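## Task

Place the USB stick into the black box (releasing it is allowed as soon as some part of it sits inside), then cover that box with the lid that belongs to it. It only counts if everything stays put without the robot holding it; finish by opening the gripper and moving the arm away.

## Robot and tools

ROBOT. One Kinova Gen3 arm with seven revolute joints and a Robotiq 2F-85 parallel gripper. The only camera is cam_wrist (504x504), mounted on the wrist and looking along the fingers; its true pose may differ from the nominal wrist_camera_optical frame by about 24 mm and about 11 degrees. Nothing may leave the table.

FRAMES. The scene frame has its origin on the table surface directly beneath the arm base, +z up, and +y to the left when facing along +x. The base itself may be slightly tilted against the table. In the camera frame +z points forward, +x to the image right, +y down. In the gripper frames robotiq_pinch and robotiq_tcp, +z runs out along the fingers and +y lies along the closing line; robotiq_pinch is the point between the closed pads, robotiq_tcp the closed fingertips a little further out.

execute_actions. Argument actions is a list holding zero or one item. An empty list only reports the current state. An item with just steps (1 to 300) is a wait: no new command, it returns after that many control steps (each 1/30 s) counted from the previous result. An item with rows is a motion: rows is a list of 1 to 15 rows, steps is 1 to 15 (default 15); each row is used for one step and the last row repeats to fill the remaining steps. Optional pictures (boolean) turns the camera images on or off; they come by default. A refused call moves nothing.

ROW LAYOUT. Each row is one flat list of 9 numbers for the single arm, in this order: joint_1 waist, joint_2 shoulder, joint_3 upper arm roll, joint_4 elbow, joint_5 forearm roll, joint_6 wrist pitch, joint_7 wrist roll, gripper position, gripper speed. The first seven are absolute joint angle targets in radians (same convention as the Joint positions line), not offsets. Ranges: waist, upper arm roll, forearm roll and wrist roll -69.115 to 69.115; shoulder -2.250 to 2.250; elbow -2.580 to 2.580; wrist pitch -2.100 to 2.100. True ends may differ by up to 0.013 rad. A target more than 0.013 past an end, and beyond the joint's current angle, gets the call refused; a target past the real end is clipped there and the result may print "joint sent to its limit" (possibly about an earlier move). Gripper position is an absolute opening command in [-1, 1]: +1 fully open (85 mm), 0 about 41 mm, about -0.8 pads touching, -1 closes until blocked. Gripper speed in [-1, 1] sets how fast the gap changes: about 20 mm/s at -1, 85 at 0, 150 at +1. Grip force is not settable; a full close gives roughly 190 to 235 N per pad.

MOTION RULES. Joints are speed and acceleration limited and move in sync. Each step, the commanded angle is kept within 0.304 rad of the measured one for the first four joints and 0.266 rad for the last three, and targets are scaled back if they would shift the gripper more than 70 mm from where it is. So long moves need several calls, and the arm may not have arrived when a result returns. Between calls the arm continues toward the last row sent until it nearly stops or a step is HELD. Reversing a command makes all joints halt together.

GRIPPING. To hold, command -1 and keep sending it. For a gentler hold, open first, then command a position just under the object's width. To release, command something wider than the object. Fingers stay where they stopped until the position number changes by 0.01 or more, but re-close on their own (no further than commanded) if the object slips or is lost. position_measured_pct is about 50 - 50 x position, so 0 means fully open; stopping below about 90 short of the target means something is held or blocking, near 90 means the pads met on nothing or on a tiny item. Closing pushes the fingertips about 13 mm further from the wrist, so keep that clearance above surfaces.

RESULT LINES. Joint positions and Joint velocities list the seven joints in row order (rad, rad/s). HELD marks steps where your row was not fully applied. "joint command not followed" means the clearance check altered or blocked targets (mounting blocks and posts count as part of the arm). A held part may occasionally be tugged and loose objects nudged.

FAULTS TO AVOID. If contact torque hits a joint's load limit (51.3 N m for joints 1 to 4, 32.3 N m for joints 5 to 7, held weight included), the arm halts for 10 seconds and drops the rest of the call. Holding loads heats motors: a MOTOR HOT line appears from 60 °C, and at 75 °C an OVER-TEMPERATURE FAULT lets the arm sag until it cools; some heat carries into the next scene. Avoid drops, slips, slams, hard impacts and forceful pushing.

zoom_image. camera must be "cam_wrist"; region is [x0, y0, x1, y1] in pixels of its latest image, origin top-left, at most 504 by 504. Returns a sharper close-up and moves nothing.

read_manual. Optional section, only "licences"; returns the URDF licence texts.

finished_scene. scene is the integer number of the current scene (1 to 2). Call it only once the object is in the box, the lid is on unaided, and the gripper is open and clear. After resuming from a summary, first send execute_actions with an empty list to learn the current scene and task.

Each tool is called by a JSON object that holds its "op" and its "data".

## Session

{"op": "execute_actions", "data": {"actions": []}}

Scene clock: 0.00 s of 6600.00 s.
position_measured_pct=0.0
Joint positions: [ 2.364  1.342 -0.04   2.061 -0.554  1.578  2.837]
Joint velocities: [ 0.     0.    -0.     0.002  0.     0.    -0.001]
Motor temperatures (°C, as the motors report them): [25 29 26 26 30 27 38]

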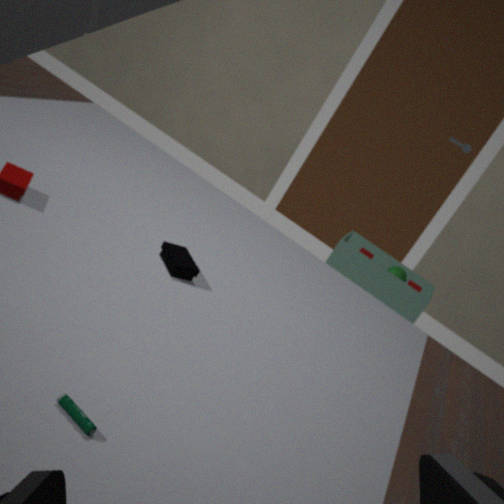

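{"op": "zoom_image", "data": {"camera": "cam_wrist", "region": [140, 225, 220, 305]}}

{"op": "zoom_image", "data": {"camera": "cam_wrist", "region": [40, 380, 120, 460]}}

Region (140, 225, 220, 305) of cam_wrist's 504x504 image, scaled by 6.300.

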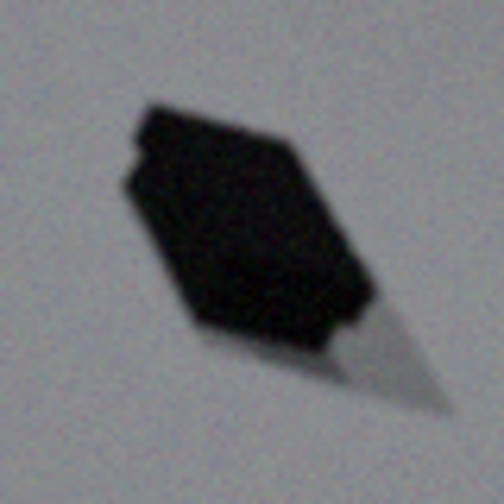

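Region (40, 380, 120, 460) of cam_wrist's 504x504 image, scaled by 6.300.

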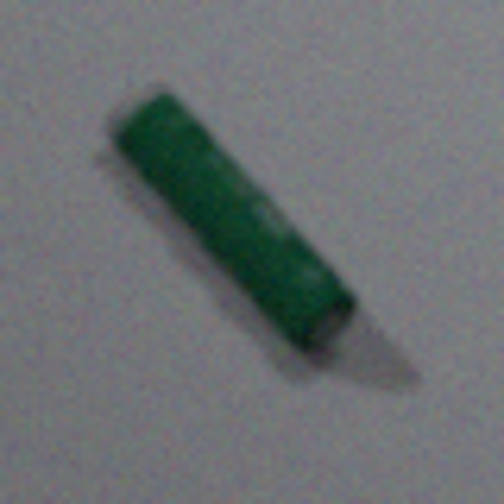

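{"op": "execute_actions", "data": {"actions": [{"rows": [[2.364, 0.9, -0.04, 1.5, -0.554, 0.8, 2.4, 1, 0]], "steps": 15}], "pictures": false}}

{"op": "execute_actions", "data": {"actions": [{"rows": [[2.364, 0.7, 0.2, 1.4281, -0.3, 0.8, 2.0, 1, 0]], "steps": 15}], "pictures": false}}

{"op": "execute_actions", "data": {"actions": [{"rows": [[2.092, -0.4885, 3.1416, 1.4281, 0.8606, 1.3574, 0.5277, 1, 0]], "steps": 15}], "pictures": false}}

{"op": "execute_actions", "data": {"actions": [{"steps": 120}]}}

Scene clock: 30.43 s of 6600.00 s.
position_measured_pct=0.0
Joint positions: [ 2.364  1.102 -0.04   1.813 -0.554  1.361  2.621]
Joint velocities: [ 0.001 -0.398 -0.    -0.547 -0.    -0.478 -0.45 ]
Motor temperatures (°C, as the motors report them): [26 29 26 26 30 27 38]
Steps of this call (steps 1 to 90: nothing new was sent; then 26.93 s passed at rest; steps 91 to 105: all 15 steps of this action). Readings (joint positions | what the end effector reports):
91: [2.364 1.341 -0.040 2.060 -0.554 1.577 2.837] | position_measured_pct=0.0
92: [2.364 1.335 -0.040 2.056 -0.553 1.574 2.833] | position_measured_pct=0.0
94: [2.363 1.306 -0.040 2.030 -0.553 1.552 2.811] | position_measured_pct=0.0
98: [2.364 1.221 -0.040 1.945 -0.554 1.477 2.736] | position_measured_pct=0.0
105: the state above

Scene clock: 30.93 s of 6600.00 s.
position_measured_pct=0.0
Joint positions: [ 2.363  0.887  0.086  1.599 -0.42   1.149  2.412]
Joint velocities: [ 0.001 -0.386  0.239 -0.358  0.249 -0.497 -0.496]
Motor temperatures (°C, as the motors report them): [26 29 26 26 30 27 38]
Steps of this call (steps 1 to 15: all 15 steps of this action). Readings (joint positions | what the end effector reports):
1: [2.364 1.088 -0.040 1.795 -0.553 1.345 2.606] | position_measured_pct=0.0
2: [2.363 1.073 -0.039 1.778 -0.551 1.330 2.592] | position_measured_pct=0.0
4: [2.363 1.044 -0.022 1.749 -0.531 1.304 2.566] | position_measured_pct=0.0
8: [2.363 0.985 0.025 1.690 -0.483 1.251 2.514] | position_measured_pct=0.0
15: the state above

Scene clock: 31.43 s of 6600.00 s.
position_measured_pct=0.0
Joint positions: [ 2.199  0.61   0.352  1.486 -0.183  1.259  2.163]
Joint velocities: [-0.21  -0.537  0.534 -0.119  0.47   0.198 -0.47 ]
Motor temperatures (°C, as the motors report them): [26 29 26 26 30 27 38]
Steps of this call (steps 1 to 15: all 15 steps of this action). Readings (joint positions | what the end effector reports):
1: [2.363 0.874 0.094 1.588 -0.411 1.133 2.395] | position_measured_pct=0.0
2: [2.358 0.857 0.106 1.577 -0.399 1.124 2.379] | position_measured_pct=0.0
4: [2.331 0.820 0.143 1.558 -0.367 1.130 2.348] | position_measured_pct=0.0
8: [2.265 0.741 0.222 1.524 -0.297 1.196 2.278] | position_measured_pct=0.0
15: the state above

Scene clock: 35.43 s of 6600.00 s.
position_measured_pct=0.0
Joint positions: [ 2.092 -0.488  2.735  1.428  0.86   1.357  0.537]
Joint velocities: [ 0.    -0.003  0.767 -0.001  0.004  0.    -0.031]
Motor temperatures (°C, as the motors report them): [26 29 26 26 30 27 38]
Steps of this call (steps 1 to 120: the robot went on to your last target). Readings (joint positions | what the end effector reports):
1: [2.193 0.593 0.370 1.482 -0.167 1.265 2.147] | position_measured_pct=0.0
2: [2.186 0.575 0.388 1.479 -0.152 1.271 2.132] | position_measured_pct=0.0
4: [2.175 0.540 0.423 1.472 -0.121 1.281 2.101] | position_measured_pct=0.0
8: [2.157 0.472 0.491 1.462 -0.061 1.298 2.041] | position_measured_pct=0.0
120: the state above

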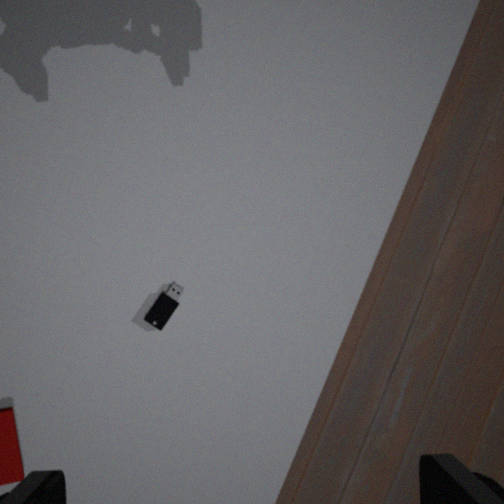

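{"op": "execute_actions", "data": {"actions": [{"steps": 30}]}}

Scene clock: 36.80 s of 6600.00 s.
position_measured_pct=0.0
Joint positions: [ 2.092 -0.488  3.142  1.428  0.861  1.357  0.528]
Joint velocities: [ 0.    -0.001  0.    -0.    -0.    -0.     0.   ]
Motor temperatures (°C, as the motors report them): [26 29 26 26 30 27 38]
Steps of this call (steps 1 to 41: the robot went on to your last target). Readings (joint positions | what the end effector reports):
1: [2.092 -0.488 2.761 1.428 0.860 1.357 0.536] | position_measured_pct=0.0
2: [2.092 -0.489 2.786 1.428 0.860 1.357 0.535] | position_measured_pct=0.0
4: [2.092 -0.489 2.837 1.428 0.860 1.357 0.534] | position_measured_pct=0.0
8: [2.092 -0.489 2.940 1.428 0.860 1.357 0.532] | position_measured_pct=0.0
41: the state above

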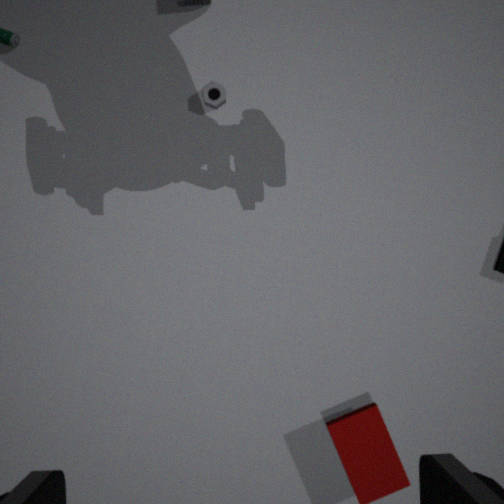

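{"op": "execute_actions", "data": {"actions": [{"rows": [[2.6249, -0.5435, 3.1416, 1.3039, 0.8689, 1.0104, 0.9365, 1, 0]], "steps": 15}], "pictures": false}}

{"op": "execute_actions", "data": {"actions": [{"steps": 30}]}}

Scene clock: 44.63 s of 6600.00 s.
position_measured_pct=0.0
Joint positions: [ 2.387 -0.526  3.141  1.343  0.866  1.134  0.772]
Joint velocities: [ 0.677 -0.051  0.003 -0.115  0.007 -0.358  0.475]
Motor temperatures (°C, as the motors report them): [26 29 26 26 30 27 38]
Steps of this call (steps 1 to 15: the robot went on to your last target; steps 16 to 90: nothing new was sent; then 4.33 s passed at rest; steps 91 to 105: all 15 steps of this action). Readings (joint positions | what the end effector reports):
91: [2.093 -0.489 3.141 1.428 0.860 1.357 0.528] | position_measured_pct=0.0
92: [2.099 -0.490 3.140 1.426 0.860 1.353 0.532] | position_measured_pct=0.0
94: [2.128 -0.495 3.139 1.415 0.860 1.331 0.554] | position_measured_pct=0.0
98: [2.225 -0.511 3.141 1.381 0.864 1.247 0.638] | position_measured_pct=0.0
105: the state above

Scene clock: 45.63 s of 6600.00 s.
position_measured_pct=0.0
Joint positions: [ 2.625 -0.543  3.142  1.304  0.869  1.01   0.936]
Joint velocities: [ 0.001  0.001 -0.001  0.     0.     0.     0.   ]
Motor temperatures (°C, as the motors report them): [26 29 26 26 30 27 38]
Steps of this call (steps 1 to 30: the robot went on to your last target). Readings (joint positions | what the end effector reports):
1: [2.409 -0.528 3.141 1.340 0.866 1.122 0.788] | position_measured_pct=0.0
2: [2.431 -0.530 3.141 1.336 0.867 1.110 0.803] | position_measured_pct=0.0
4: [2.476 -0.533 3.141 1.328 0.867 1.087 0.834] | position_measured_pct=0.0
8: [2.562 -0.539 3.142 1.314 0.868 1.043 0.894] | position_measured_pct=0.0
30: the state above
The arm was judged still, so your last target was given up. Only a new action makes it travel on or press farther. Fingers that are still opening or closing keep moving.

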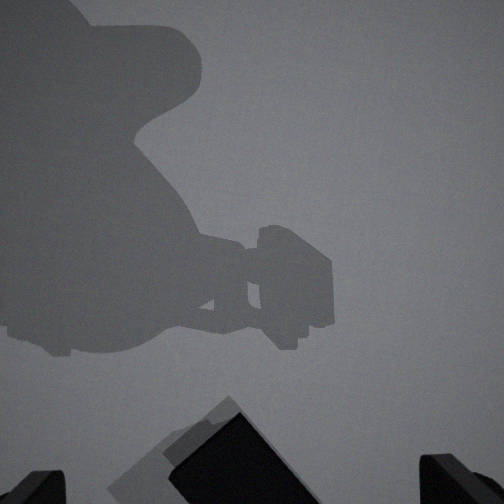

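{"op": "execute_actions", "data": {"actions": [{"rows": [[2.6373, -0.6701, 3.1416, 1.0624, 0.8169, 1.0778, 1.722, 1, 0]], "steps": 15}], "pictures": false}}

{"op": "execute_actions", "data": {"actions": [{"steps": 18}]}}

Scene clock: 54.20 s of 6600.00 s.
position_measured_pct=0.0
Joint positions: [ 2.636 -0.661  3.142  1.076  0.82   1.074  1.384]
Joint velocities: [ 0.007 -0.071  0.001 -0.129 -0.027  0.036  1.216]
Motor temperatures (°C, as the motors report them): [26 30 26 26 30 27 38]
Steps of this call (steps 1 to 90: nothing new was sent; then 5.07 s passed at rest; steps 91 to 105: all 15 steps of this action). Readings (joint positions | what the end effector reports):
91: [2.625 -0.544 3.142 1.303 0.869 1.011 0.937] | position_measured_pct=0.0
92: [2.625 -0.547 3.142 1.298 0.868 1.012 0.942] | position_measured_pct=0.0
94: [2.627 -0.563 3.142 1.272 0.862 1.019 0.970] | position_measured_pct=0.0
98: [2.632 -0.618 3.142 1.168 0.840 1.048 1.100] | position_measured_pct=0.0
105: the state above

Scene clock: 54.80 s of 6600.00 s.
position_measured_pct=0.0
Joint positions: [ 2.637 -0.67   3.142  1.062  0.817  1.078  1.722]
Joint velocities: [-0.    -0.    -0.001  0.     0.001 -0.     0.004]
Motor temperatures (°C, as the motors report them): [26 30 26 26 30 27 38]
Steps of this call (steps 1 to 18: the robot went on to your last target). Readings (joint positions | what the end effector reports):
1: [2.637 -0.663 3.142 1.072 0.819 1.075 1.425] | position_measured_pct=0.0
2: [2.637 -0.665 3.142 1.069 0.818 1.076 1.466] | position_measured_pct=0.0
4: [2.637 -0.667 3.142 1.066 0.818 1.077 1.547] | position_measured_pct=0.0
8: [2.637 -0.669 3.142 1.063 0.817 1.078 1.686] | position_measured_pct=0.0
18: the state above

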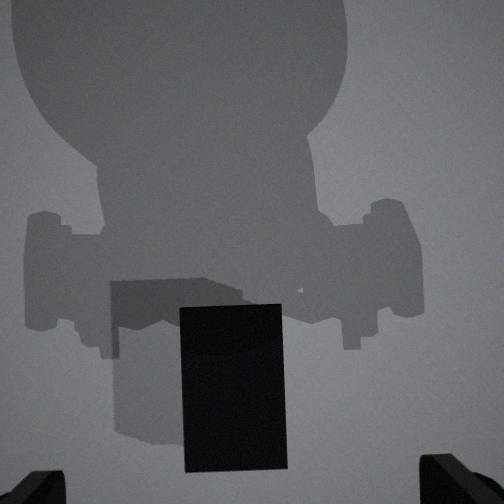

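{"op": "zoom_image", "data": {"camera": "cam_wrist", "region": [140, 290, 340, 490]}}

{"op": "zoom_image", "data": {"camera": "cam_wrist", "region": [0, 404, 504, 504]}}

Region (140, 290, 340, 490) of cam_wrist's 504x504 image, scaled by 2.520.

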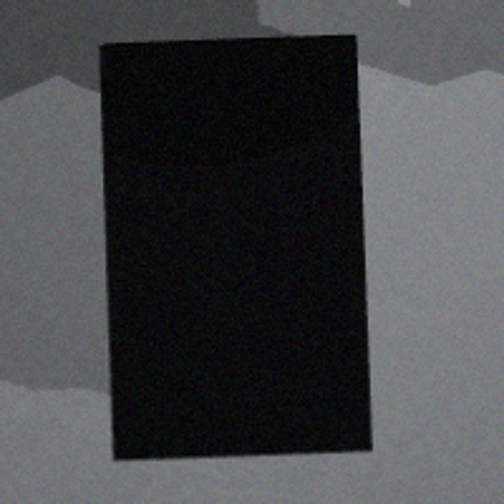

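Region (0, 404, 504, 504) of cam_wrist's 504x504 image, scaled by 1.000; it fills the top 100 rows of this view, and the rest is white.

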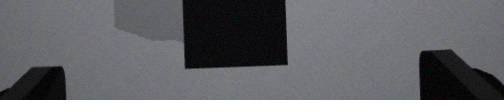

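{"op": "execute_actions", "data": {"actions": [{"rows": [[2.7128, -0.7165, 3.1416, 1.0897, 0.8342, 0.9735, 1.7096, 0.3, 0]], "steps": 15}], "pictures": false}}

{"op": "execute_actions", "data": {"actions": [{"steps": 6}]}}

{"op": "zoom_image", "data": {"camera": "cam_wrist", "region": [120, 334, 370, 504]}}

Scene clock: 64.80 s of 6600.00 s.
position_measured_pct=33.7
Joint positions: [ 2.712 -0.716  3.142  1.09   0.834  0.974  1.71 ]
Joint velocities: [ 0.009 -0.003 -0.001  0.001  0.    -0.004  0.001]
Motor temperatures (°C, as the motors report them): [26 30 26 26 30 27 38]
Steps of this call (steps 1 to 15: the robot went on to your last target; steps 16 to 90: nothing new was sent; then 6.50 s passed at rest; steps 91 to 105: all 15 steps of this action). Readings (joint positions | what the end effector reports):
91: [2.638 -0.671 3.141 1.063 0.817 1.077 1.722] | position_measured_pct=0.0
92: [2.644 -0.673 3.140 1.064 0.818 1.071 1.721] | position_measured_pct=0.4
94: [2.671 -0.689 3.139 1.072 0.823 1.037 1.717] | position_measured_pct=4.4
98: [2.706 -0.713 3.143 1.088 0.833 0.982 1.711] | position_measured_pct=15.9
105: the state above

Scene clock: 65.00 s of 6600.00 s.
position_measured_pct=34.9
Joint positions: [ 2.713 -0.716  3.142  1.09   0.834  0.974  1.71 ]
Joint velocities: [ 0.001 -0.001  0.     0.001  0.    -0.001 -0.001]
Motor temperatures (°C, as the motors report them): [26 30 26 26 30 27 38]
Steps of this call (steps 1 to 6: the robot went on to your last target). Readings (joint positions | what the end effector reports):
1: [2.712 -0.716 3.142 1.090 0.834 0.974 1.710] | position_measured_pct=34.1
2: [2.712 -0.716 3.142 1.090 0.834 0.974 1.710] | position_measured_pct=34.5
4: [2.713 -0.716 3.142 1.090 0.834 0.974 1.710] | position_measured_pct=34.9
6: the state above

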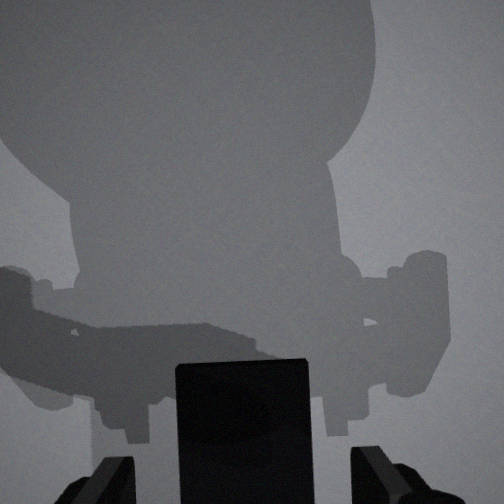

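Region (120, 334, 370, 504) of cam_wrist's 504x504 image, scaled by 2.016; it fills the top 343 rows of this view, and the rest is white.

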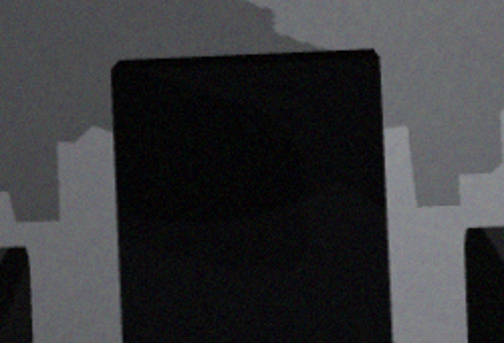

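{"op": "execute_actions", "data": {"actions": [{"rows": [[2.7186, -0.7254, 3.1416, 1.0857, 0.8356, 0.9661, 1.7098, 0.3, 0],[2.7244, -0.7343, 3.1416, 1.0816, 0.8369, 0.9587, 1.71, 0.3, 0],[2.7302, -0.7432, 3.1416, 1.0776, 0.8383, 0.9512, 1.7101, 0.3, 0],[2.736, -0.7521, 3.1416, 1.0735, 0.8396, 0.9438, 1.7103, 0.3, 0]], "steps": 15}]}}

{"op": "zoom_image", "data": {"camera": "cam_wrist", "region": [120, 334, 370, 504]}}

Scene clock: 73.43 s of 6600.00 s.
position_measured_pct=34.9
Joint positions: [ 2.736 -0.752  3.142  1.074  0.84   0.944  1.71 ]
Joint velocities: [ 0.004 -0.006  0.001 -0.002 -0.001 -0.003 -0.001]
Motor temperatures (°C, as the motors report them): [26 30 26 26 30 27 38]
Steps of this call (steps 1 to 15: the robot went on to your last target; steps 16 to 90: nothing new was sent; then 4.93 s passed at rest; steps 91 to 105: all 15 steps of this action). Readings (joint positions | what the end effector reports):
91: [2.713 -0.717 3.141 1.089 0.834 0.973 1.710] | position_measured_pct=34.9
92: [2.715 -0.720 3.141 1.088 0.835 0.971 1.710] | position_measured_pct=34.9
94: [2.722 -0.730 3.141 1.083 0.836 0.963 1.710] | position_measured_pct=34.9
98: [2.733 -0.747 3.142 1.076 0.839 0.948 1.710] | position_measured_pct=34.9
105: the state above

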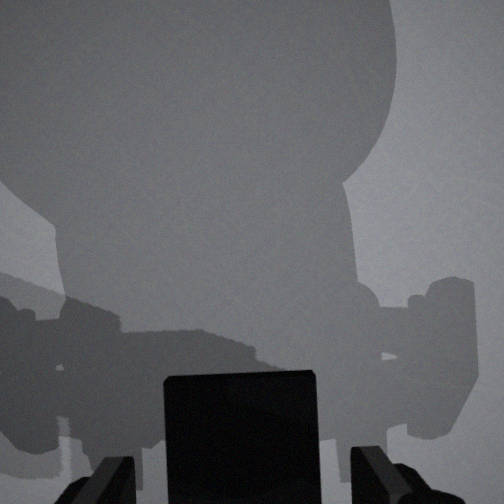

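Region (120, 334, 370, 504) of cam_wrist's 504x504 image, scaled by 2.016; it fills the top 343 rows of this view, and the rest is white.

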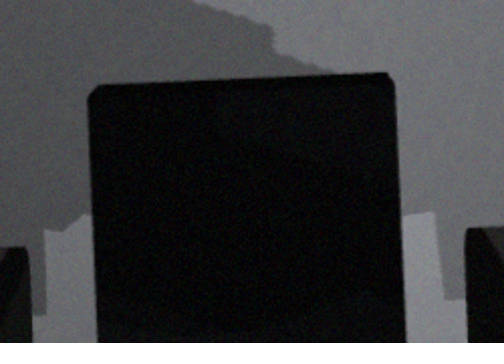

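{"op": "execute_actions", "data": {"actions": [{"rows": [[2.736, -0.7521, 3.1416, 1.0735, 0.8396, 0.9438, 1.7103, -0.2, -0.5]], "steps": 15}], "pictures": false}}

{"op": "execute_actions", "data": {"actions": [{"rows": [[2.736, -0.7521, 3.1416, 1.0735, 0.8396, 0.9438, 1.7103, -0.2, -0.5],[2.7343, -0.7496, 3.1416, 1.0747, 0.8393, 0.9459, 1.7103, -0.2, -0.5],[2.7326, -0.747, 3.1416, 1.0759, 0.839, 0.9481, 1.7102, -0.2, -0.5],[2.7308, -0.7445, 3.1416, 1.0771, 0.8386, 0.9502, 1.7102, -0.2, -0.5],[2.7291, -0.742, 3.1416, 1.0783, 0.8383, 0.9523, 1.7101, -0.2, -0.5],[2.7274, -0.7395, 3.1416, 1.0796, 0.838, 0.9545, 1.7101, -0.2, -0.5],[2.7257, -0.7369, 3.1416, 1.0808, 0.8377, 0.9566, 1.7101, -0.2, -0.5],[2.7239, -0.7344, 3.1416, 1.082, 0.8374, 0.9587, 1.71, -0.2, -0.5],[2.7222, -0.7319, 3.1416, 1.0832, 0.837, 0.9608, 1.71, -0.2, -0.5],[2.7188, -0.7268, 3.1416, 1.0856, 0.8364, 0.9651, 1.7099, -0.2, -0.5],[2.7153, -0.7217, 3.1416, 1.088, 0.8358, 0.9694, 1.7098, -0.2, -0.5],[2.7119, -0.7167, 3.1416, 1.0904, 0.8351, 0.9736, 1.7097, -0.2, -0.5],[2.7084, -0.7116, 3.1416, 1.0929, 0.8345, 0.9779, 1.7097, -0.2, -0.5],[2.705, -0.7066, 3.1416, 1.0953, 0.8338, 0.9821, 1.7096, -0.2, -0.5],[2.7015, -0.7015, 3.1416, 1.0977, 0.8332, 0.9864, 1.7095, -0.2, -0.5]], "steps": 15}], "pictures": false}}

{"op": "execute_actions", "data": {"actions": [{"steps": 10}]}}

{"op": "zoom_image", "data": {"camera": "cam_wrist", "region": [120, 334, 370, 504]}}

Scene clock: 84.67 s of 6600.00 s.
position_measured_pct=55.2
Joint positions: [ 2.736 -0.751  3.141  1.073  0.84   0.944  1.71 ]
Joint velocities: [-0.001  0.001  0.     0.     0.001 -0.002 -0.001]
Motor temperatures (°C, as the motors report them): [26 30 26 26 30 27 38]
Steps of this call (steps 1 to 15: the robot went on to your last target; steps 16 to 90: nothing new was sent; then 7.73 s passed at rest; steps 91 to 105: all 15 steps of this action). Readings (joint positions | what the end effector reports):
91: [2.736 -0.752 3.142 1.073 0.840 0.944 1.710] | position_measured_pct=34.9
92: [2.736 -0.752 3.142 1.073 0.840 0.944 1.710] | position_measured_pct=35.3
94: [2.736 -0.752 3.142 1.073 0.840 0.944 1.710] | position_measured_pct=37.7
98: [2.736 -0.752 3.142 1.073 0.840 0.944 1.710] | position_measured_pct=44.8
105: the state above

Scene clock: 85.17 s of 6600.00 s.
position_measured_pct=56.0
Joint positions: [ 2.712 -0.717  3.142  1.09   0.835  0.973  1.71 ]
Joint velocities: [-0.094  0.139  0.001  0.067 -0.018  0.117 -0.002]
Motor temperatures (°C, as the motors report them): [26 30 26 26 30 27 38]
Steps of this call (steps 1 to 15: all 15 steps of this action). Readings (joint positions | what the end effector reports):
1: [2.736 -0.751 3.141 1.073 0.840 0.944 1.710] | position_measured_pct=55.6
2: [2.735 -0.751 3.141 1.074 0.840 0.944 1.710] | position_measured_pct=55.6
4: [2.734 -0.749 3.142 1.075 0.839 0.946 1.710] | position_measured_pct=56.0
8: [2.729 -0.741 3.142 1.079 0.838 0.953 1.710] | position_measured_pct=56.0
15: the state above

Scene clock: 85.50 s of 6600.00 s.
position_measured_pct=56.0
Joint positions: [ 2.702 -0.702  3.142  1.097  0.833  0.986  1.71 ]
Joint velocities: [-0.004  0.005 -0.     0.    -0.001  0.002 -0.001]
Motor temperatures (°C, as the motors report them): [26 30 26 26 30 27 38]
Steps of this call (steps 1 to 10: the robot went on to your last target). Readings (joint positions | what the end effector reports):
1: [2.709 -0.712 3.142 1.092 0.835 0.977 1.710] | position_measured_pct=56.0
2: [2.707 -0.709 3.141 1.094 0.834 0.980 1.710] | position_measured_pct=56.0
4: [2.704 -0.705 3.141 1.096 0.834 0.984 1.710] | position_measured_pct=56.0
8: [2.702 -0.703 3.142 1.097 0.833 0.986 1.710] | position_measured_pct=56.0
10: the state above

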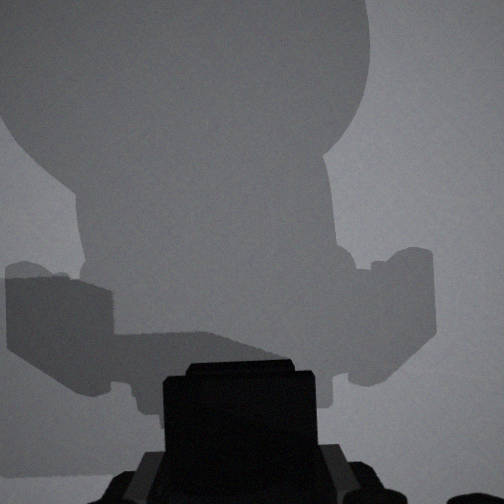

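Region (120, 334, 370, 504) of cam_wrist's 504x504 image, scaled by 2.016; it fills the top 343 rows of this view, and the rest is white.

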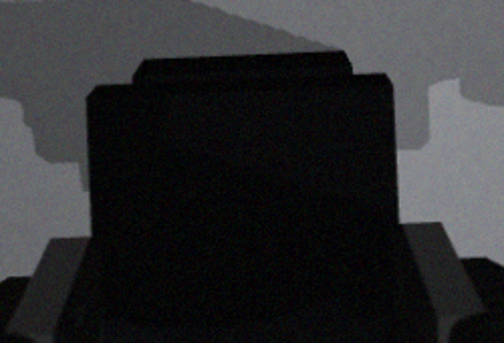

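{"op": "execute_actions", "data": {"actions": [{"rows": [[2.5969, -0.7019, 3.1416, 1.3359, 0.9757, 0.916, 1.4015, -0.2, -0.5]], "steps": 15}], "pictures": false}}

{"op": "execute_actions", "data": {"actions": [{"rows": [[2.5969, -0.7019, 3.1416, 1.3359, 0.9757, 0.916, 1.4015, -0.2, -0.5],[2.6013, -0.7078, 3.1416, 1.3333, 0.9782, 0.9109, 1.4008, -0.2, -0.5],[2.6057, -0.7136, 3.1416, 1.3307, 0.9807, 0.9059, 1.4001, -0.2, -0.5],[2.6101, -0.7195, 3.1416, 1.328, 0.9832, 0.9008, 1.3994, -0.2, -0.5],[2.6145, -0.7253, 3.1416, 1.3254, 0.9857, 0.8957, 1.3987, -0.2, -0.5],[2.619, -0.7312, 3.1416, 1.3228, 0.9882, 0.8907, 1.398, -0.2, -0.5],[2.6234, -0.7371, 3.1416, 1.3202, 0.9907, 0.8856, 1.3973, -0.2, -0.5],[2.6278, -0.7429, 3.1416, 1.3176, 0.9932, 0.8805, 1.3966, -0.2, -0.5],[2.6322, -0.7488, 3.1416, 1.3149, 0.9957, 0.8754, 1.3959, -0.2, -0.5],[2.6344, -0.7517, 3.1416, 1.3136, 0.997, 0.8729, 1.3956, -0.2, -0.5],[2.6366, -0.7546, 3.1416, 1.3123, 0.9982, 0.8704, 1.3952, -0.2, -0.5],[2.6377, -0.7561, 3.1416, 1.3117, 0.9988, 0.8691, 1.395, -0.2, -0.5],[2.6388, -0.7576, 3.1416, 1.311, 0.9995, 0.8678, 1.3949, -0.2, -0.5],[2.6399, -0.759, 3.1416, 1.3104, 1.0001, 0.8666, 1.3947, -0.2, -0.5],[2.641, -0.7605, 3.1416, 1.3097, 1.0007, 0.8653, 1.3945, -0.2, -0.5]], "steps": 15}], "pictures": false}}

{"op": "execute_actions", "data": {"actions": [{"rows": [[2.641, -0.7605, 3.1416, 1.3097, 1.0007, 0.8653, 1.3945, -0.2, -0.5],[2.6416, -0.7613, 3.1416, 1.3094, 1.001, 0.8646, 1.3944, -0.2, -0.5],[2.6422, -0.762, 3.1416, 1.309, 1.0014, 0.864, 1.3943, -0.2, -0.5],[2.6427, -0.7628, 3.1416, 1.3087, 1.0017, 0.8633, 1.3942, -0.2, -0.5],[2.6433, -0.7636, 3.1416, 1.3083, 1.002, 0.8626, 1.3941, -0.2, -0.5],[2.6439, -0.7644, 3.1416, 1.308, 1.0024, 0.862, 1.394, -0.2, -0.5],[2.6445, -0.7651, 3.1416, 1.3076, 1.0027, 0.8613, 1.394, -0.2, -0.5]], "steps": 15}]}}

Scene clock: 104.43 s of 6600.00 s.
position_measured_pct=56.0
Joint positions: [ 2.6   -0.704  3.14   1.333  0.974  0.917  1.405]
Joint velocities: [-0.023  0.005  0.014  0.045  0.031 -0.011 -0.057]
Motor temperatures (°C, as the motors report them): [26 30 26 26 30 27 38]
Steps of this call (steps 1 to 30: the robot went on to your last target; steps 31 to 90: nothing new was sent; then 15.43 s passed at rest; steps 91 to 105: all 15 steps of this action). Readings (joint positions | what the end effector reports):
91: [2.701 -0.701 3.142 1.098 0.834 0.986 1.709] | position_measured_pct=56.0
92: [2.698 -0.701 3.142 1.103 0.837 0.985 1.704] | position_measured_pct=56.0
94: [2.686 -0.700 3.143 1.129 0.852 0.977 1.676] | position_measured_pct=56.0
98: [2.640 -0.700 3.142 1.234 0.915 0.946 1.545] | position_measured_pct=56.0
105: the state above

Scene clock: 104.93 s of 6600.00 s.
position_measured_pct=56.0
Joint positions: [ 2.636 -0.754  3.142  1.313  0.998  0.871  1.395]
Joint velocities: [ 0.049 -0.065 -0.003 -0.031  0.03  -0.058 -0.006]
Motor temperatures (°C, as the motors report them): [26 30 26 26 30 27 38]
Steps of this call (steps 1 to 15: all 15 steps of this action). Readings (joint positions | what the end effector reports):
1: [2.599 -0.703 3.141 1.334 0.975 0.916 1.403] | position_measured_pct=56.0
2: [2.599 -0.704 3.141 1.334 0.975 0.916 1.403] | position_measured_pct=56.0
4: [2.602 -0.708 3.141 1.333 0.978 0.912 1.402] | position_measured_pct=56.0
8: [2.615 -0.726 3.141 1.325 0.985 0.896 1.399] | position_measured_pct=56.0
15: the state above

Scene clock: 105.43 s of 6600.00 s.
position_measured_pct=56.0
Joint positions: [ 2.644 -0.765  3.142  1.308  1.003  0.861  1.394]
Joint velocities: [ 0.001 -0.002  0.001 -0.003  0.002 -0.002 -0.   ]
Motor temperatures (°C, as the motors report them): [26 30 26 26 30 27 38]
Steps of this call (steps 1 to 15: all 15 steps of this action). Readings (joint positions | what the end effector reports):
1: [2.637 -0.756 3.142 1.312 0.999 0.869 1.395] | position_measured_pct=56.0
2: [2.638 -0.757 3.142 1.311 1.000 0.868 1.395] | position_measured_pct=56.0
4: [2.640 -0.760 3.142 1.310 1.001 0.866 1.395] | position_measured_pct=56.0
8: [2.643 -0.763 3.142 1.308 1.002 0.863 1.394] | position_measured_pct=56.0
15: the state above

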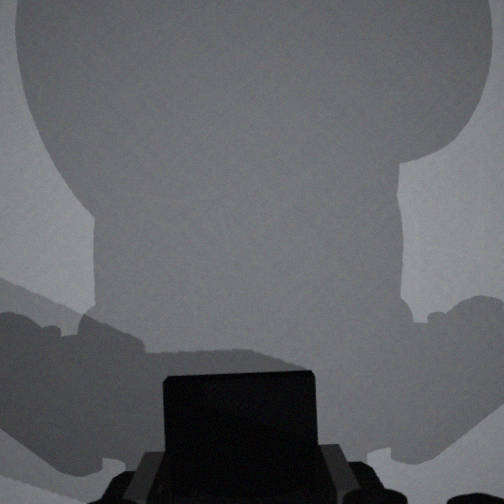

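c=.046, no contact yet; 3 more mm slowly.

{"op": "execute_actions", "data": {"actions": [{"rows": [[2.6451, -0.7659, 3.1416, 1.3073, 1.003, 0.8606, 1.3939, -0.2, -0.5],[2.6456, -0.7667, 3.1416, 1.3069, 1.0033, 0.86, 1.3938, -0.2, -0.5],[2.6462, -0.7674, 3.1416, 1.3066, 1.0037, 0.8593, 1.3937, -0.2, -0.5],[2.6468, -0.7682, 3.1416, 1.3063, 1.004, 0.8587, 1.3936, -0.2, -0.5],[2.6474, -0.769, 3.1416, 1.3059, 1.0043, 0.858, 1.3935, -0.2, -0.5],[2.648, -0.7697, 3.1416, 1.3056, 1.0047, 0.8573, 1.3934, -0.2, -0.5]], "steps": 14}]}}

Scene clock: 109.63 s of 6600.00 s.
position_measured_pct=56.0
Joint positions: [ 2.646 -0.767  3.141  1.306  1.004  0.859  1.393]
Joint velocities: [ 0.    -0.     0.    -0.001 -0.    -0.    -0.   ]
Motor temperatures (°C, as the motors report them): [26 30 26 26 30 27 38]
Steps of this call (steps 1 to 15: the robot went on to your last target; steps 16 to 90: nothing new was sent; then 0.73 s passed at rest; steps 91 to 104: all 14 steps of this action). Readings (joint positions | what the end effector reports):
91: [2.645 -0.765 3.142 1.308 1.003 0.861 1.394] | position_measured_pct=56.0
92: [2.645 -0.766 3.142 1.307 1.003 0.861 1.394] | position_measured_pct=56.0
94: [2.646 -0.766 3.142 1.307 1.003 0.860 1.394] | position_measured_pct=56.0
98: [2.646 -0.767 3.141 1.306 1.004 0.860 1.394] | position_measured_pct=56.0
104: the state above

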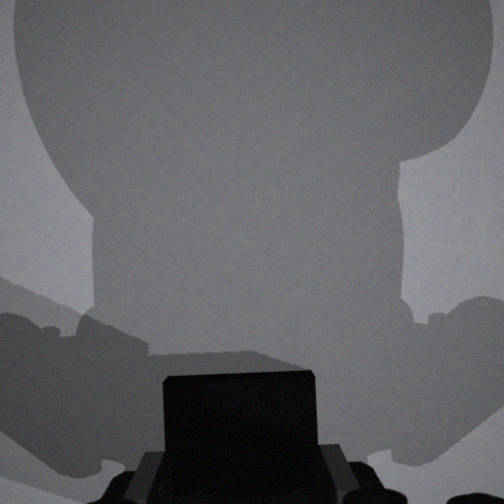

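Contact at c≈.047. Back to .0468 and release.

{"op": "execute_actions", "data": {"actions": [{"rows": [[2.6454, -0.7663, 3.1416, 1.3071, 1.0032, 0.8603, 1.3938, -0.2, -0.5],[2.6454, -0.7663, 3.1416, 1.3071, 1.0032, 0.8603, 1.3938, -0.2, -0.5],[2.6454, -0.7663, 3.1416, 1.3071, 1.0032, 0.8603, 1.3938, -0.2, -0.5],[2.6454, -0.7663, 3.1416, 1.3071, 1.0032, 0.8603, 1.3938, 0.3, -0.4]], "steps": 15}]}}

Scene clock: 112.87 s of 6600.00 s.
position_measured_pct=36.9
Joint positions: [ 2.645 -0.766  3.142  1.307  1.003  0.86   1.394]
Joint velocities: [-0.     0.001  0.    -0.001  0.001  0.001  0.002]
Motor temperatures (°C, as the motors report them): [26 30 26 26 30 27 38]
Steps of this call (steps 1 to 15: the robot went on to your last target; steps 16 to 82: nothing new was sent; steps 83 to 97: all 15 steps of this action). Readings (joint positions | what the end effector reports):
83: [2.646 -0.766 3.141 1.306 1.004 0.859 1.393] | position_measured_pct=56.0
84: [2.645 -0.766 3.141 1.306 1.004 0.859 1.394] | position_measured_pct=56.0
86: [2.645 -0.766 3.141 1.307 1.004 0.859 1.394] | position_measured_pct=56.0
90: [2.645 -0.766 3.142 1.307 1.003 0.860 1.394] | position_measured_pct=50.8
97: the state above

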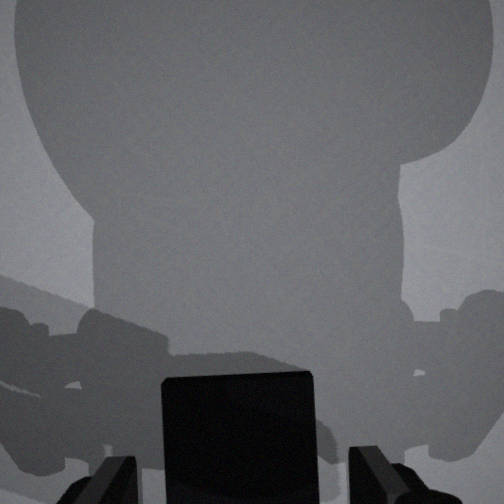

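{"op": "execute_actions", "data": {"actions": [{"rows": [[2.5447, -0.6326, 3.1416, 1.367, 0.946, 0.976, 1.39, 0.3, 0]], "steps": 10}], "pictures": false}}

{"op": "execute_actions", "data": {"actions": [{"rows": [[2.1436, -1.0475, 3.1416, 1.2642, 0.9953, 1.0827, -0.12, 0.3, 0]], "steps": 15}], "pictures": false}}

{"op": "execute_actions", "data": {"actions": [{"steps": 50}]}}

Scene clock: 124.67 s of 6600.00 s.
position_measured_pct=34.9
Joint positions: [ 2.553 -0.643  3.14   1.362  0.95   0.969  1.39 ]
Joint velocities: [-0.103  0.142  0.004  0.077 -0.075  0.155 -0.005]
Motor temperatures (°C, as the motors report them): [26 31 26 26 30 27 38]
Steps of this call (steps 1 to 15: the robot went on to your last target; steps 16 to 90: nothing new was sent; then 8.47 s passed at rest; steps 91 to 100: all 10 steps of this action). Readings (joint positions | what the end effector reports):
91: [2.645 -0.765 3.142 1.307 1.003 0.861 1.394] | position_measured_pct=34.9
92: [2.640 -0.760 3.143 1.310 1.001 0.865 1.394] | position_measured_pct=34.9
94: [2.619 -0.732 3.144 1.323 0.990 0.886 1.393] | position_measured_pct=34.9
98: [2.565 -0.660 3.140 1.353 0.958 0.952 1.391] | position_measured_pct=34.9
100: the state above

Scene clock: 125.17 s of 6600.00 s.
position_measured_pct=34.9
Joint positions: [ 2.332 -0.853  3.142  1.307  0.975  1.036  1.192]
Joint velocities: [-0.489 -0.507 -0.002 -0.111  0.054  0.12  -0.598]
Motor temperatures (°C, as the motors report them): [26 31 26 26 30 27 38]
Steps of this call (steps 1 to 15: all 15 steps of this action). Readings (joint positions | what the end effector reports):
1: [2.549 -0.640 3.141 1.363 0.948 0.973 1.390] | position_measured_pct=34.9
2: [2.542 -0.643 3.143 1.362 0.949 0.977 1.386] | position_measured_pct=34.9
4: [2.514 -0.663 3.145 1.354 0.953 0.988 1.367] | position_measured_pct=34.9
8: [2.446 -0.735 3.142 1.334 0.962 1.008 1.306] | position_measured_pct=34.9
15: the state above

Scene clock: 126.83 s of 6600.00 s.
position_measured_pct=34.9
Joint positions: [ 2.144 -1.047  3.142  1.264  0.995  1.083 -0.12 ]
Joint velocities: [ 0.    -0.001 -0.002  0.001  0.001  0.    -0.   ]
Motor temperatures (°C, as the motors report them): [26 31 26 26 30 27 38]
Steps of this call (steps 1 to 50: the robot went on to your last target). Readings (joint positions | what the end effector reports):
1: [2.315 -0.870 3.142 1.303 0.977 1.040 1.171] | position_measured_pct=34.9
2: [2.299 -0.887 3.142 1.299 0.979 1.044 1.148] | position_measured_pct=34.9
4: [2.266 -0.921 3.142 1.292 0.982 1.052 1.096] | position_measured_pct=34.9
8: [2.204 -0.985 3.141 1.278 0.989 1.068 0.956] | position_measured_pct=34.9
50: the state above

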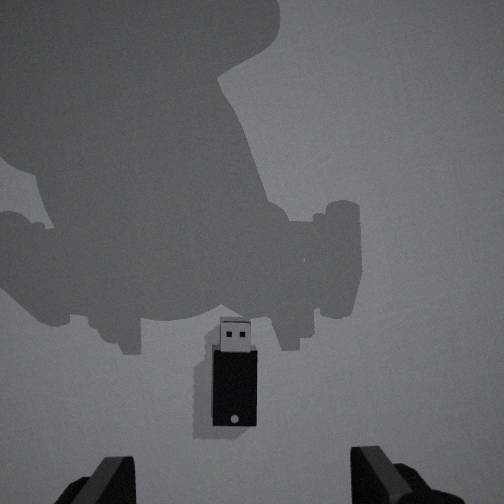

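{"op": "zoom_image", "data": {"camera": "cam_wrist", "region": [170, 305, 300, 435]}}

Region (170, 305, 300, 435) of cam_wrist's 504x504 image, scaled by 3.877.

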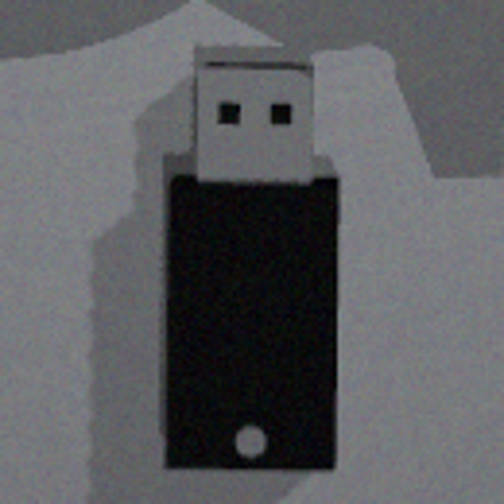

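{"op": "execute_actions", "data": {"actions": [{"rows": [[2.2143, -1.1266, 3.1416, 1.2831, 1.0805, 0.9901, -0.248, -0.1, 0]], "steps": 15}], "pictures": false}}

{"op": "execute_actions", "data": {"actions": [{"steps": 6}]}}

{"op": "zoom_image", "data": {"camera": "cam_wrist", "region": [160, 344, 330, 504]}}

Scene clock: 137.30 s of 6600.00 s.
position_measured_pct=54.8
Joint positions: [ 2.213 -1.126  3.142  1.283  1.08   0.99  -0.248]
Joint velocities: [ 0.008 -0.008 -0.002 -0.     0.003 -0.003 -0.004]
Motor temperatures (°C, as the motors report them): [26 31 26 26 30 27 38]
Steps of this call (steps 1 to 15: the robot went on to your last target; steps 16 to 90: nothing new was sent; then 6.97 s passed at rest; steps 91 to 105: all 15 steps of this action). Readings (joint positions | what the end effector reports):
91: [2.145 -1.048 3.141 1.264 0.996 1.082 -0.121] | position_measured_pct=34.9
92: [2.149 -1.053 3.140 1.264 1.001 1.077 -0.128] | position_measured_pct=35.3
94: [2.173 -1.079 3.139 1.269 1.027 1.048 -0.167] | position_measured_pct=39.3
98: [2.208 -1.119 3.143 1.283 1.074 0.998 -0.238] | position_measured_pct=50.4
105: the state above

Scene clock: 137.50 s of 6600.00 s.
position_measured_pct=54.8
Joint positions: [ 2.214 -1.126  3.142  1.283  1.08   0.99  -0.248]
Joint velocities: [ 0.001 -0.001  0.001  0.    -0.    -0.001 -0.002]
Motor temperatures (°C, as the motors report them): [26 31 26 26 30 27 38]
Steps of this call (steps 1 to 6: the robot went on to your last target). Readings (joint positions | what the end effector reports):
1: [2.214 -1.126 3.142 1.283 1.080 0.990 -0.248] | position_measured_pct=54.8
2: [2.214 -1.126 3.142 1.283 1.080 0.990 -0.248] | position_measured_pct=54.8
4: [2.214 -1.126 3.142 1.283 1.080 0.990 -0.248] | position_measured_pct=54.8
6: the state above

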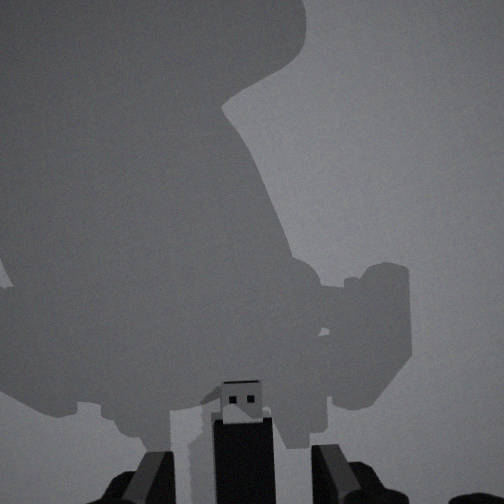

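Region (160, 344, 330, 504) of cam_wrist's 504x504 image, scaled by 2.965; it fills the top 474 rows of this view, and the rest is white.

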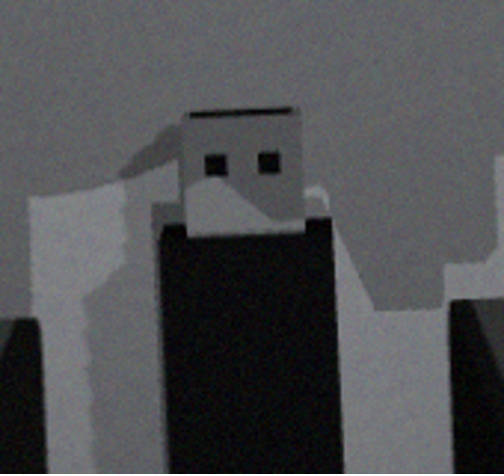

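{"op": "execute_actions", "data": {"actions": [{"rows": [[2.222, -1.133, 3.1416, 1.276, 1.0842, 0.9858, -0.2445, -0.25, 0],[2.2296, -1.1394, 3.1416, 1.2689, 1.0879, 0.9816, -0.241, -0.25, 0],[2.2373, -1.1459, 3.1416, 1.2618, 1.0915, 0.9773, -0.2374, -0.25, 0],[2.2449, -1.1523, 3.1416, 1.2547, 1.0952, 0.9731, -0.2339, -0.25, 0],[2.2526, -1.1587, 3.1416, 1.2476, 1.0989, 0.9688, -0.2304, -0.25, 0]], "steps": 12}], "pictures": false}}

{"op": "execute_actions", "data": {"actions": [{"rows": [[2.2535, -1.1597, 3.1416, 1.247, 1.0996, 0.9681, -0.2305, -0.25, 0],[2.2543, -1.1607, 3.1416, 1.2464, 1.1003, 0.9674, -0.2306, -0.25, 0],[2.2552, -1.1617, 3.1416, 1.2458, 1.101, 0.9668, -0.2307, -0.25, 0],[2.256, -1.1627, 3.1416, 1.2452, 1.1017, 0.9661, -0.2308, -0.25, 0],[2.2569, -1.1637, 3.1416, 1.2446, 1.1024, 0.9654, -0.231, -0.25, 0],[2.2578, -1.1647, 3.1416, 1.2439, 1.1031, 0.9647, -0.2311, -0.25, 0],[2.2586, -1.1657, 3.1416, 1.2433, 1.1038, 0.964, -0.2312, -0.25, 0],[2.2595, -1.1667, 3.1416, 1.2427, 1.1046, 0.9634, -0.2313, -0.25, 0],[2.2603, -1.1677, 3.1416, 1.2421, 1.1053, 0.9627, -0.2314, -0.25, 0],[2.2612, -1.1687, 3.1416, 1.2415, 1.106, 0.962, -0.2315, -0.25, 0]], "steps": 15}]}}

Scene clock: 156.30 s of 6600.00 s.
position_measured_pct=62.3
Joint positions: [ 2.251 -1.157  3.142  1.249  1.098  0.969 -0.231]
Joint velocities: [ 0.017 -0.016 -0.005 -0.016  0.005 -0.009  0.005]
Motor temperatures (°C, as the motors report them): [26 31 26 26 30 27 38]
Steps of this call (steps 1 to 15: the robot went on to your last target; steps 16 to 90: nothing new was sent; then 15.40 s passed at rest; steps 91 to 102: all 12 steps of this action). Readings (joint positions | what the end effector reports):
91: [2.215 -1.127 3.141 1.283 1.081 0.990 -0.248] | position_measured_pct=54.8
92: [2.218 -1.129 3.141 1.280 1.082 0.989 -0.247] | position_measured_pct=55.6
94: [2.226 -1.137 3.141 1.272 1.086 0.984 -0.243] | position_measured_pct=59.1
98: [2.246 -1.153 3.142 1.254 1.096 0.973 -0.233] | position_measured_pct=62.3
102: the state above

Scene clock: 156.80 s of 6600.00 s.
position_measured_pct=62.3
Joint positions: [ 2.26  -1.167  3.141  1.242  1.105  0.963 -0.231]
Joint velocities: [ 0.001 -0.    -0.001 -0.002  0.     0.001 -0.002]
Motor temperatures (°C, as the motors report them): [26 31 26 26 30 27 38]
Steps of this call (steps 1 to 15: all 15 steps of this action). Readings (joint positions | what the end effector reports):
1: [2.251 -1.158 3.142 1.248 1.099 0.969 -0.231] | position_measured_pct=62.3
2: [2.252 -1.158 3.142 1.248 1.099 0.969 -0.231] | position_measured_pct=62.3
4: [2.254 -1.160 3.142 1.247 1.100 0.968 -0.231] | position_measured_pct=62.3
8: [2.257 -1.164 3.142 1.244 1.103 0.965 -0.231] | position_measured_pct=62.3
15: the state above

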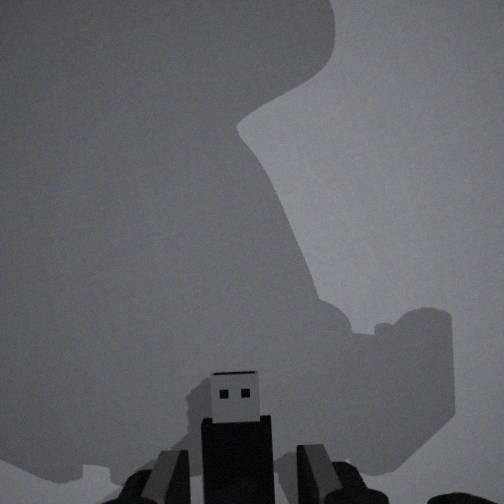

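{"op": "execute_actions", "data": {"actions": [{"rows": [[2.2569, -1.1637, 3.1416, 1.2446, 1.1024, 0.9654, -0.231, -0.25, 0],[2.2569, -1.1637, 3.1416, 1.2446, 1.1024, 0.9654, -0.231, -0.25, 0],[2.2569, -1.1637, 3.1416, 1.2446, 1.1024, 0.9654, -0.231, -0.25, 0],[2.2569, -1.1637, 3.1416, 1.2446, 1.1024, 0.9654, -0.231, -0.25, 0],[2.2569, -1.1637, 3.1416, 1.2446, 1.1024, 0.9654, -0.231, -0.56, -0.6]], "steps": 15}], "pictures": false}}

{"op": "execute_actions", "data": {"actions": [{"steps": 6}]}}

Scene clock: 162.53 s of 6600.00 s.
position_measured_pct=74.6
Joint positions: [ 2.257 -1.164  3.142  1.245  1.102  0.965 -0.231]
Joint velocities: [-0.001  0.002 -0.001  0.    -0.001  0.001 -0.   ]
Motor temperatures (°C, as the motors report them): [26 31 26 26 30 27 38]
Steps of this call (steps 1 to 15: the robot went on to your last target; steps 16 to 90: nothing new was sent; then 2.23 s passed at rest; steps 91 to 105: all 15 steps of this action). Readings (joint positions | what the end effector reports):
91: [2.259 -1.166 3.141 1.242 1.105 0.963 -0.231] | position_measured_pct=62.3
92: [2.258 -1.165 3.141 1.243 1.105 0.964 -0.231] | position_measured_pct=62.3
94: [2.258 -1.164 3.141 1.244 1.103 0.964 -0.231] | position_measured_pct=62.3
98: [2.257 -1.164 3.142 1.244 1.103 0.965 -0.231] | position_measured_pct=64.7
105: the state above

Scene clock: 162.73 s of 6600.00 s.
position_measured_pct=75.4
Joint positions: [ 2.257 -1.164  3.142  1.245  1.102  0.965 -0.231]
Joint velocities: [-0.     0.     0.     0.001 -0.001  0.001  0.001]
Motor temperatures (°C, as the motors report them): [26 31 26 26 30 27 38]
Steps of this call (steps 1 to 6: the robot went on to your last target). Readings (joint positions | what the end effector reports):
1: [2.257 -1.164 3.142 1.245 1.102 0.965 -0.231] | position_measured_pct=75.4
2: [2.257 -1.164 3.142 1.245 1.102 0.965 -0.231] | position_measured_pct=75.4
4: [2.257 -1.164 3.142 1.245 1.102 0.965 -0.231] | position_measured_pct=75.4
6: the state above

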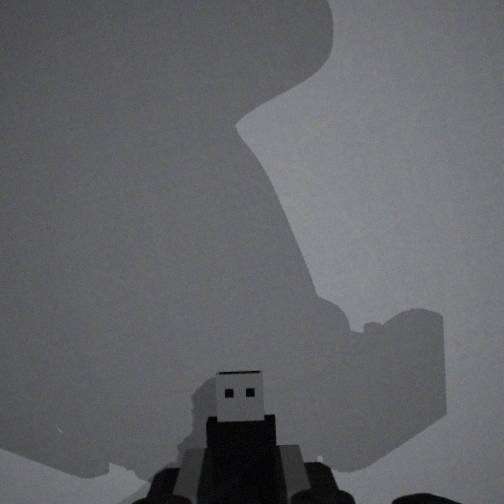

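{"op": "execute_actions", "data": {"actions": [{"rows": [[2.2526, -1.1587, 3.1416, 1.2476, 1.0989, 0.9688, -0.2304, -0.56, -0.6],[2.2449, -1.1523, 3.1416, 1.2547, 1.0952, 0.9731, -0.2304, -0.56, -0.6],[2.2296, -1.1394, 3.1416, 1.2689, 1.0879, 0.9816, -0.23, -0.56, -0.6],[2.2143, -1.1266, 3.1416, 1.2831, 1.0805, 0.9901, -0.2, -0.56, -0.6],[2.19, -1.1, 3.1416, 1.277, 1.052, 1.021, -0.17, -0.56, -0.6],[2.167, -1.074, 3.1416, 1.27, 1.024, 1.052, -0.14, -0.56, -0.6],[2.1436, -1.0475, 3.1416, 1.2642, 0.9953, 1.0827, -0.1, -0.56, -0.6]], "steps": 13}]}}

{"op": "execute_actions", "data": {"actions": [{"rows": [[2.5447, -0.6326, 3.1416, 1.367, 0.946, 0.976, 1.39, -0.56, -0.6]], "steps": 15}], "pictures": false}}

{"op": "execute_actions", "data": {"actions": [{"rows": [[2.5447, -0.6326, 3.1416, 1.367, 0.946, 0.976, 1.39, -0.56, -0.6]], "steps": 10}], "pictures": false}}

{"op": "execute_actions", "data": {"actions": [{"rows": [[2.7814, -0.5624, 3.1416, 1.3843, 0.8794, 0.5722, 1.648, -0.56, -0.6]], "steps": 15}], "pictures": false}}

{"op": "execute_actions", "data": {"actions": [{"steps": 35}]}}

Scene clock: 181.67 s of 6600.00 s.
position_measured_pct=75.4
Joint positions: [ 2.152 -1.056  3.14   1.264  1.003  1.074 -0.109]
Joint velocities: [-0.101  0.112 -0.002 -0.011 -0.132  0.142  0.167]
Motor temperatures (°C, as the motors report them): [27 31 26 26 30 27 38]
Steps of this call (steps 1 to 15: the robot went on to your last target; steps 16 to 90: nothing new was sent; then 15.50 s passed at rest; steps 91 to 103: all 13 steps of this action). Readings (joint positions | what the end effector reports):
91: [2.256 -1.163 3.142 1.245 1.102 0.966 -0.231] | position_measured_pct=75.4
92: [2.254 -1.161 3.142 1.246 1.101 0.967 -0.231] | position_measured_pct=75.4
94: [2.245 -1.153 3.143 1.254 1.097 0.972 -0.230] | position_measured_pct=75.4
98: [2.199 -1.108 3.142 1.269 1.059 1.014 -0.181] | position_measured_pct=75.4
103: the state above

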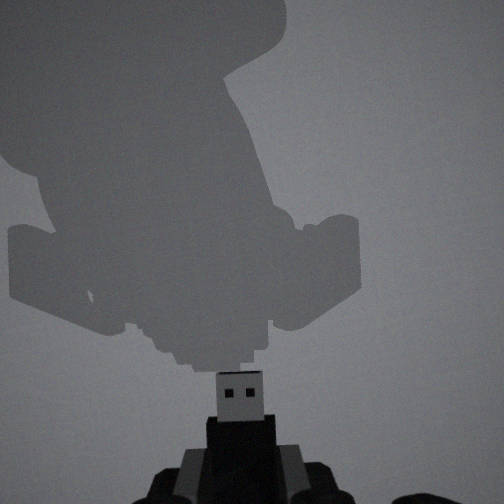

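Scene clock: 182.17 s of 6600.00 s.
position_measured_pct=75.4
Joint positions: [ 2.365 -0.826  3.14   1.324  0.968  1.019  0.104]
Joint velocities: [ 0.479  0.513  0.001  0.112 -0.057 -0.114  0.607]
Motor temperatures (°C, as the motors report them): [27 31 26 26 30 27 38]
Steps of this call (steps 1 to 15: all 15 steps of this action). Readings (joint positions | what the end effector reports):
1: [2.150 -1.052 3.140 1.264 1.000 1.077 -0.105] | position_measured_pct=75.4
2: [2.153 -1.045 3.139 1.267 0.997 1.076 -0.098] | position_measured_pct=75.4
4: [2.176 -1.017 3.137 1.276 0.991 1.068 -0.074] | position_measured_pct=75.4
8: [2.250 -0.946 3.140 1.296 0.982 1.047 -0.013] | position_measured_pct=75.4
15: the state above

Scene clock: 182.50 s of 6600.00 s.
position_measured_pct=75.4
Joint positions: [ 2.508 -0.672  3.143  1.358  0.951  0.985  0.422]
Joint velocities: [ 0.257  0.278  0.006  0.062 -0.032 -0.061  1.214]
Motor temperatures (°C, as the motors report them): [27 31 26 26 30 27 38]
Steps of this call (steps 1 to 10: all 10 steps of this action). Readings (joint positions | what the end effector reports):
1: [2.381 -0.809 3.141 1.328 0.966 1.015 0.125] | position_measured_pct=75.4
2: [2.396 -0.792 3.141 1.331 0.964 1.011 0.148] | position_measured_pct=75.4
4: [2.428 -0.758 3.141 1.339 0.960 1.003 0.200] | position_measured_pct=75.4
8: [2.487 -0.695 3.142 1.353 0.953 0.990 0.341] | position_measured_pct=75.4
10: the state above

Scene clock: 183.00 s of 6600.00 s.
position_measured_pct=75.4
Joint positions: [ 2.76  -0.57   3.142  1.382  0.884  0.619  0.963]
Joint velocities: [ 0.16   0.059 -0.006  0.013 -0.045 -0.409  1.214]
Motor temperatures (°C, as the motors report them): [27 31 26 26 30 27 38]
Steps of this call (steps 1 to 15: all 15 steps of this action). Readings (joint positions | what the end effector reports):
1: [2.516 -0.663 3.143 1.360 0.950 0.983 0.462] | position_measured_pct=75.4
2: [2.529 -0.653 3.141 1.362 0.947 0.978 0.501] | position_measured_pct=75.4
4: [2.570 -0.636 3.139 1.366 0.940 0.952 0.556] | position_measured_pct=75.4
8: [2.671 -0.602 3.142 1.375 0.911 0.824 0.680] | position_measured_pct=75.4
15: the state above

Scene clock: 184.17 s of 6600.00 s.
position_measured_pct=75.4
Joint positions: [ 2.781 -0.562  3.142  1.384  0.879  0.572  1.648]
Joint velocities: [-0.     0.    -0.001  0.001 -0.001 -0.    -0.   ]
Motor temperatures (°C, as the motors report them): [27 31 26 26 30 27 38]
Steps of this call (steps 1 to 35: the robot went on to your last target). Readings (joint positions | what the end effector reports):
1: [2.765 -0.568 3.142 1.383 0.883 0.607 1.004] | position_measured_pct=75.4
2: [2.769 -0.566 3.142 1.383 0.882 0.598 1.044] | position_measured_pct=75.4
4: [2.774 -0.565 3.142 1.383 0.881 0.586 1.126] | position_measured_pct=75.4
8: [2.779 -0.563 3.142 1.384 0.880 0.576 1.288] | position_measured_pct=75.4
35: the state above

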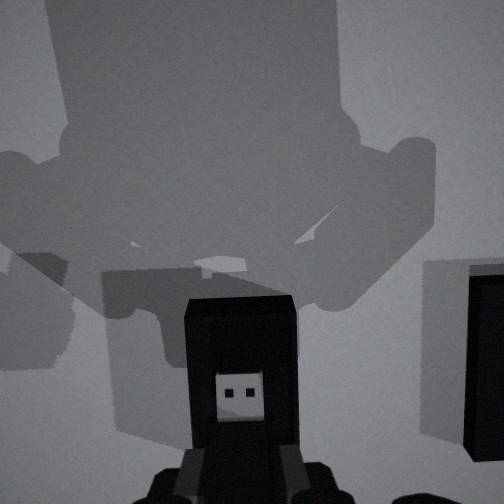

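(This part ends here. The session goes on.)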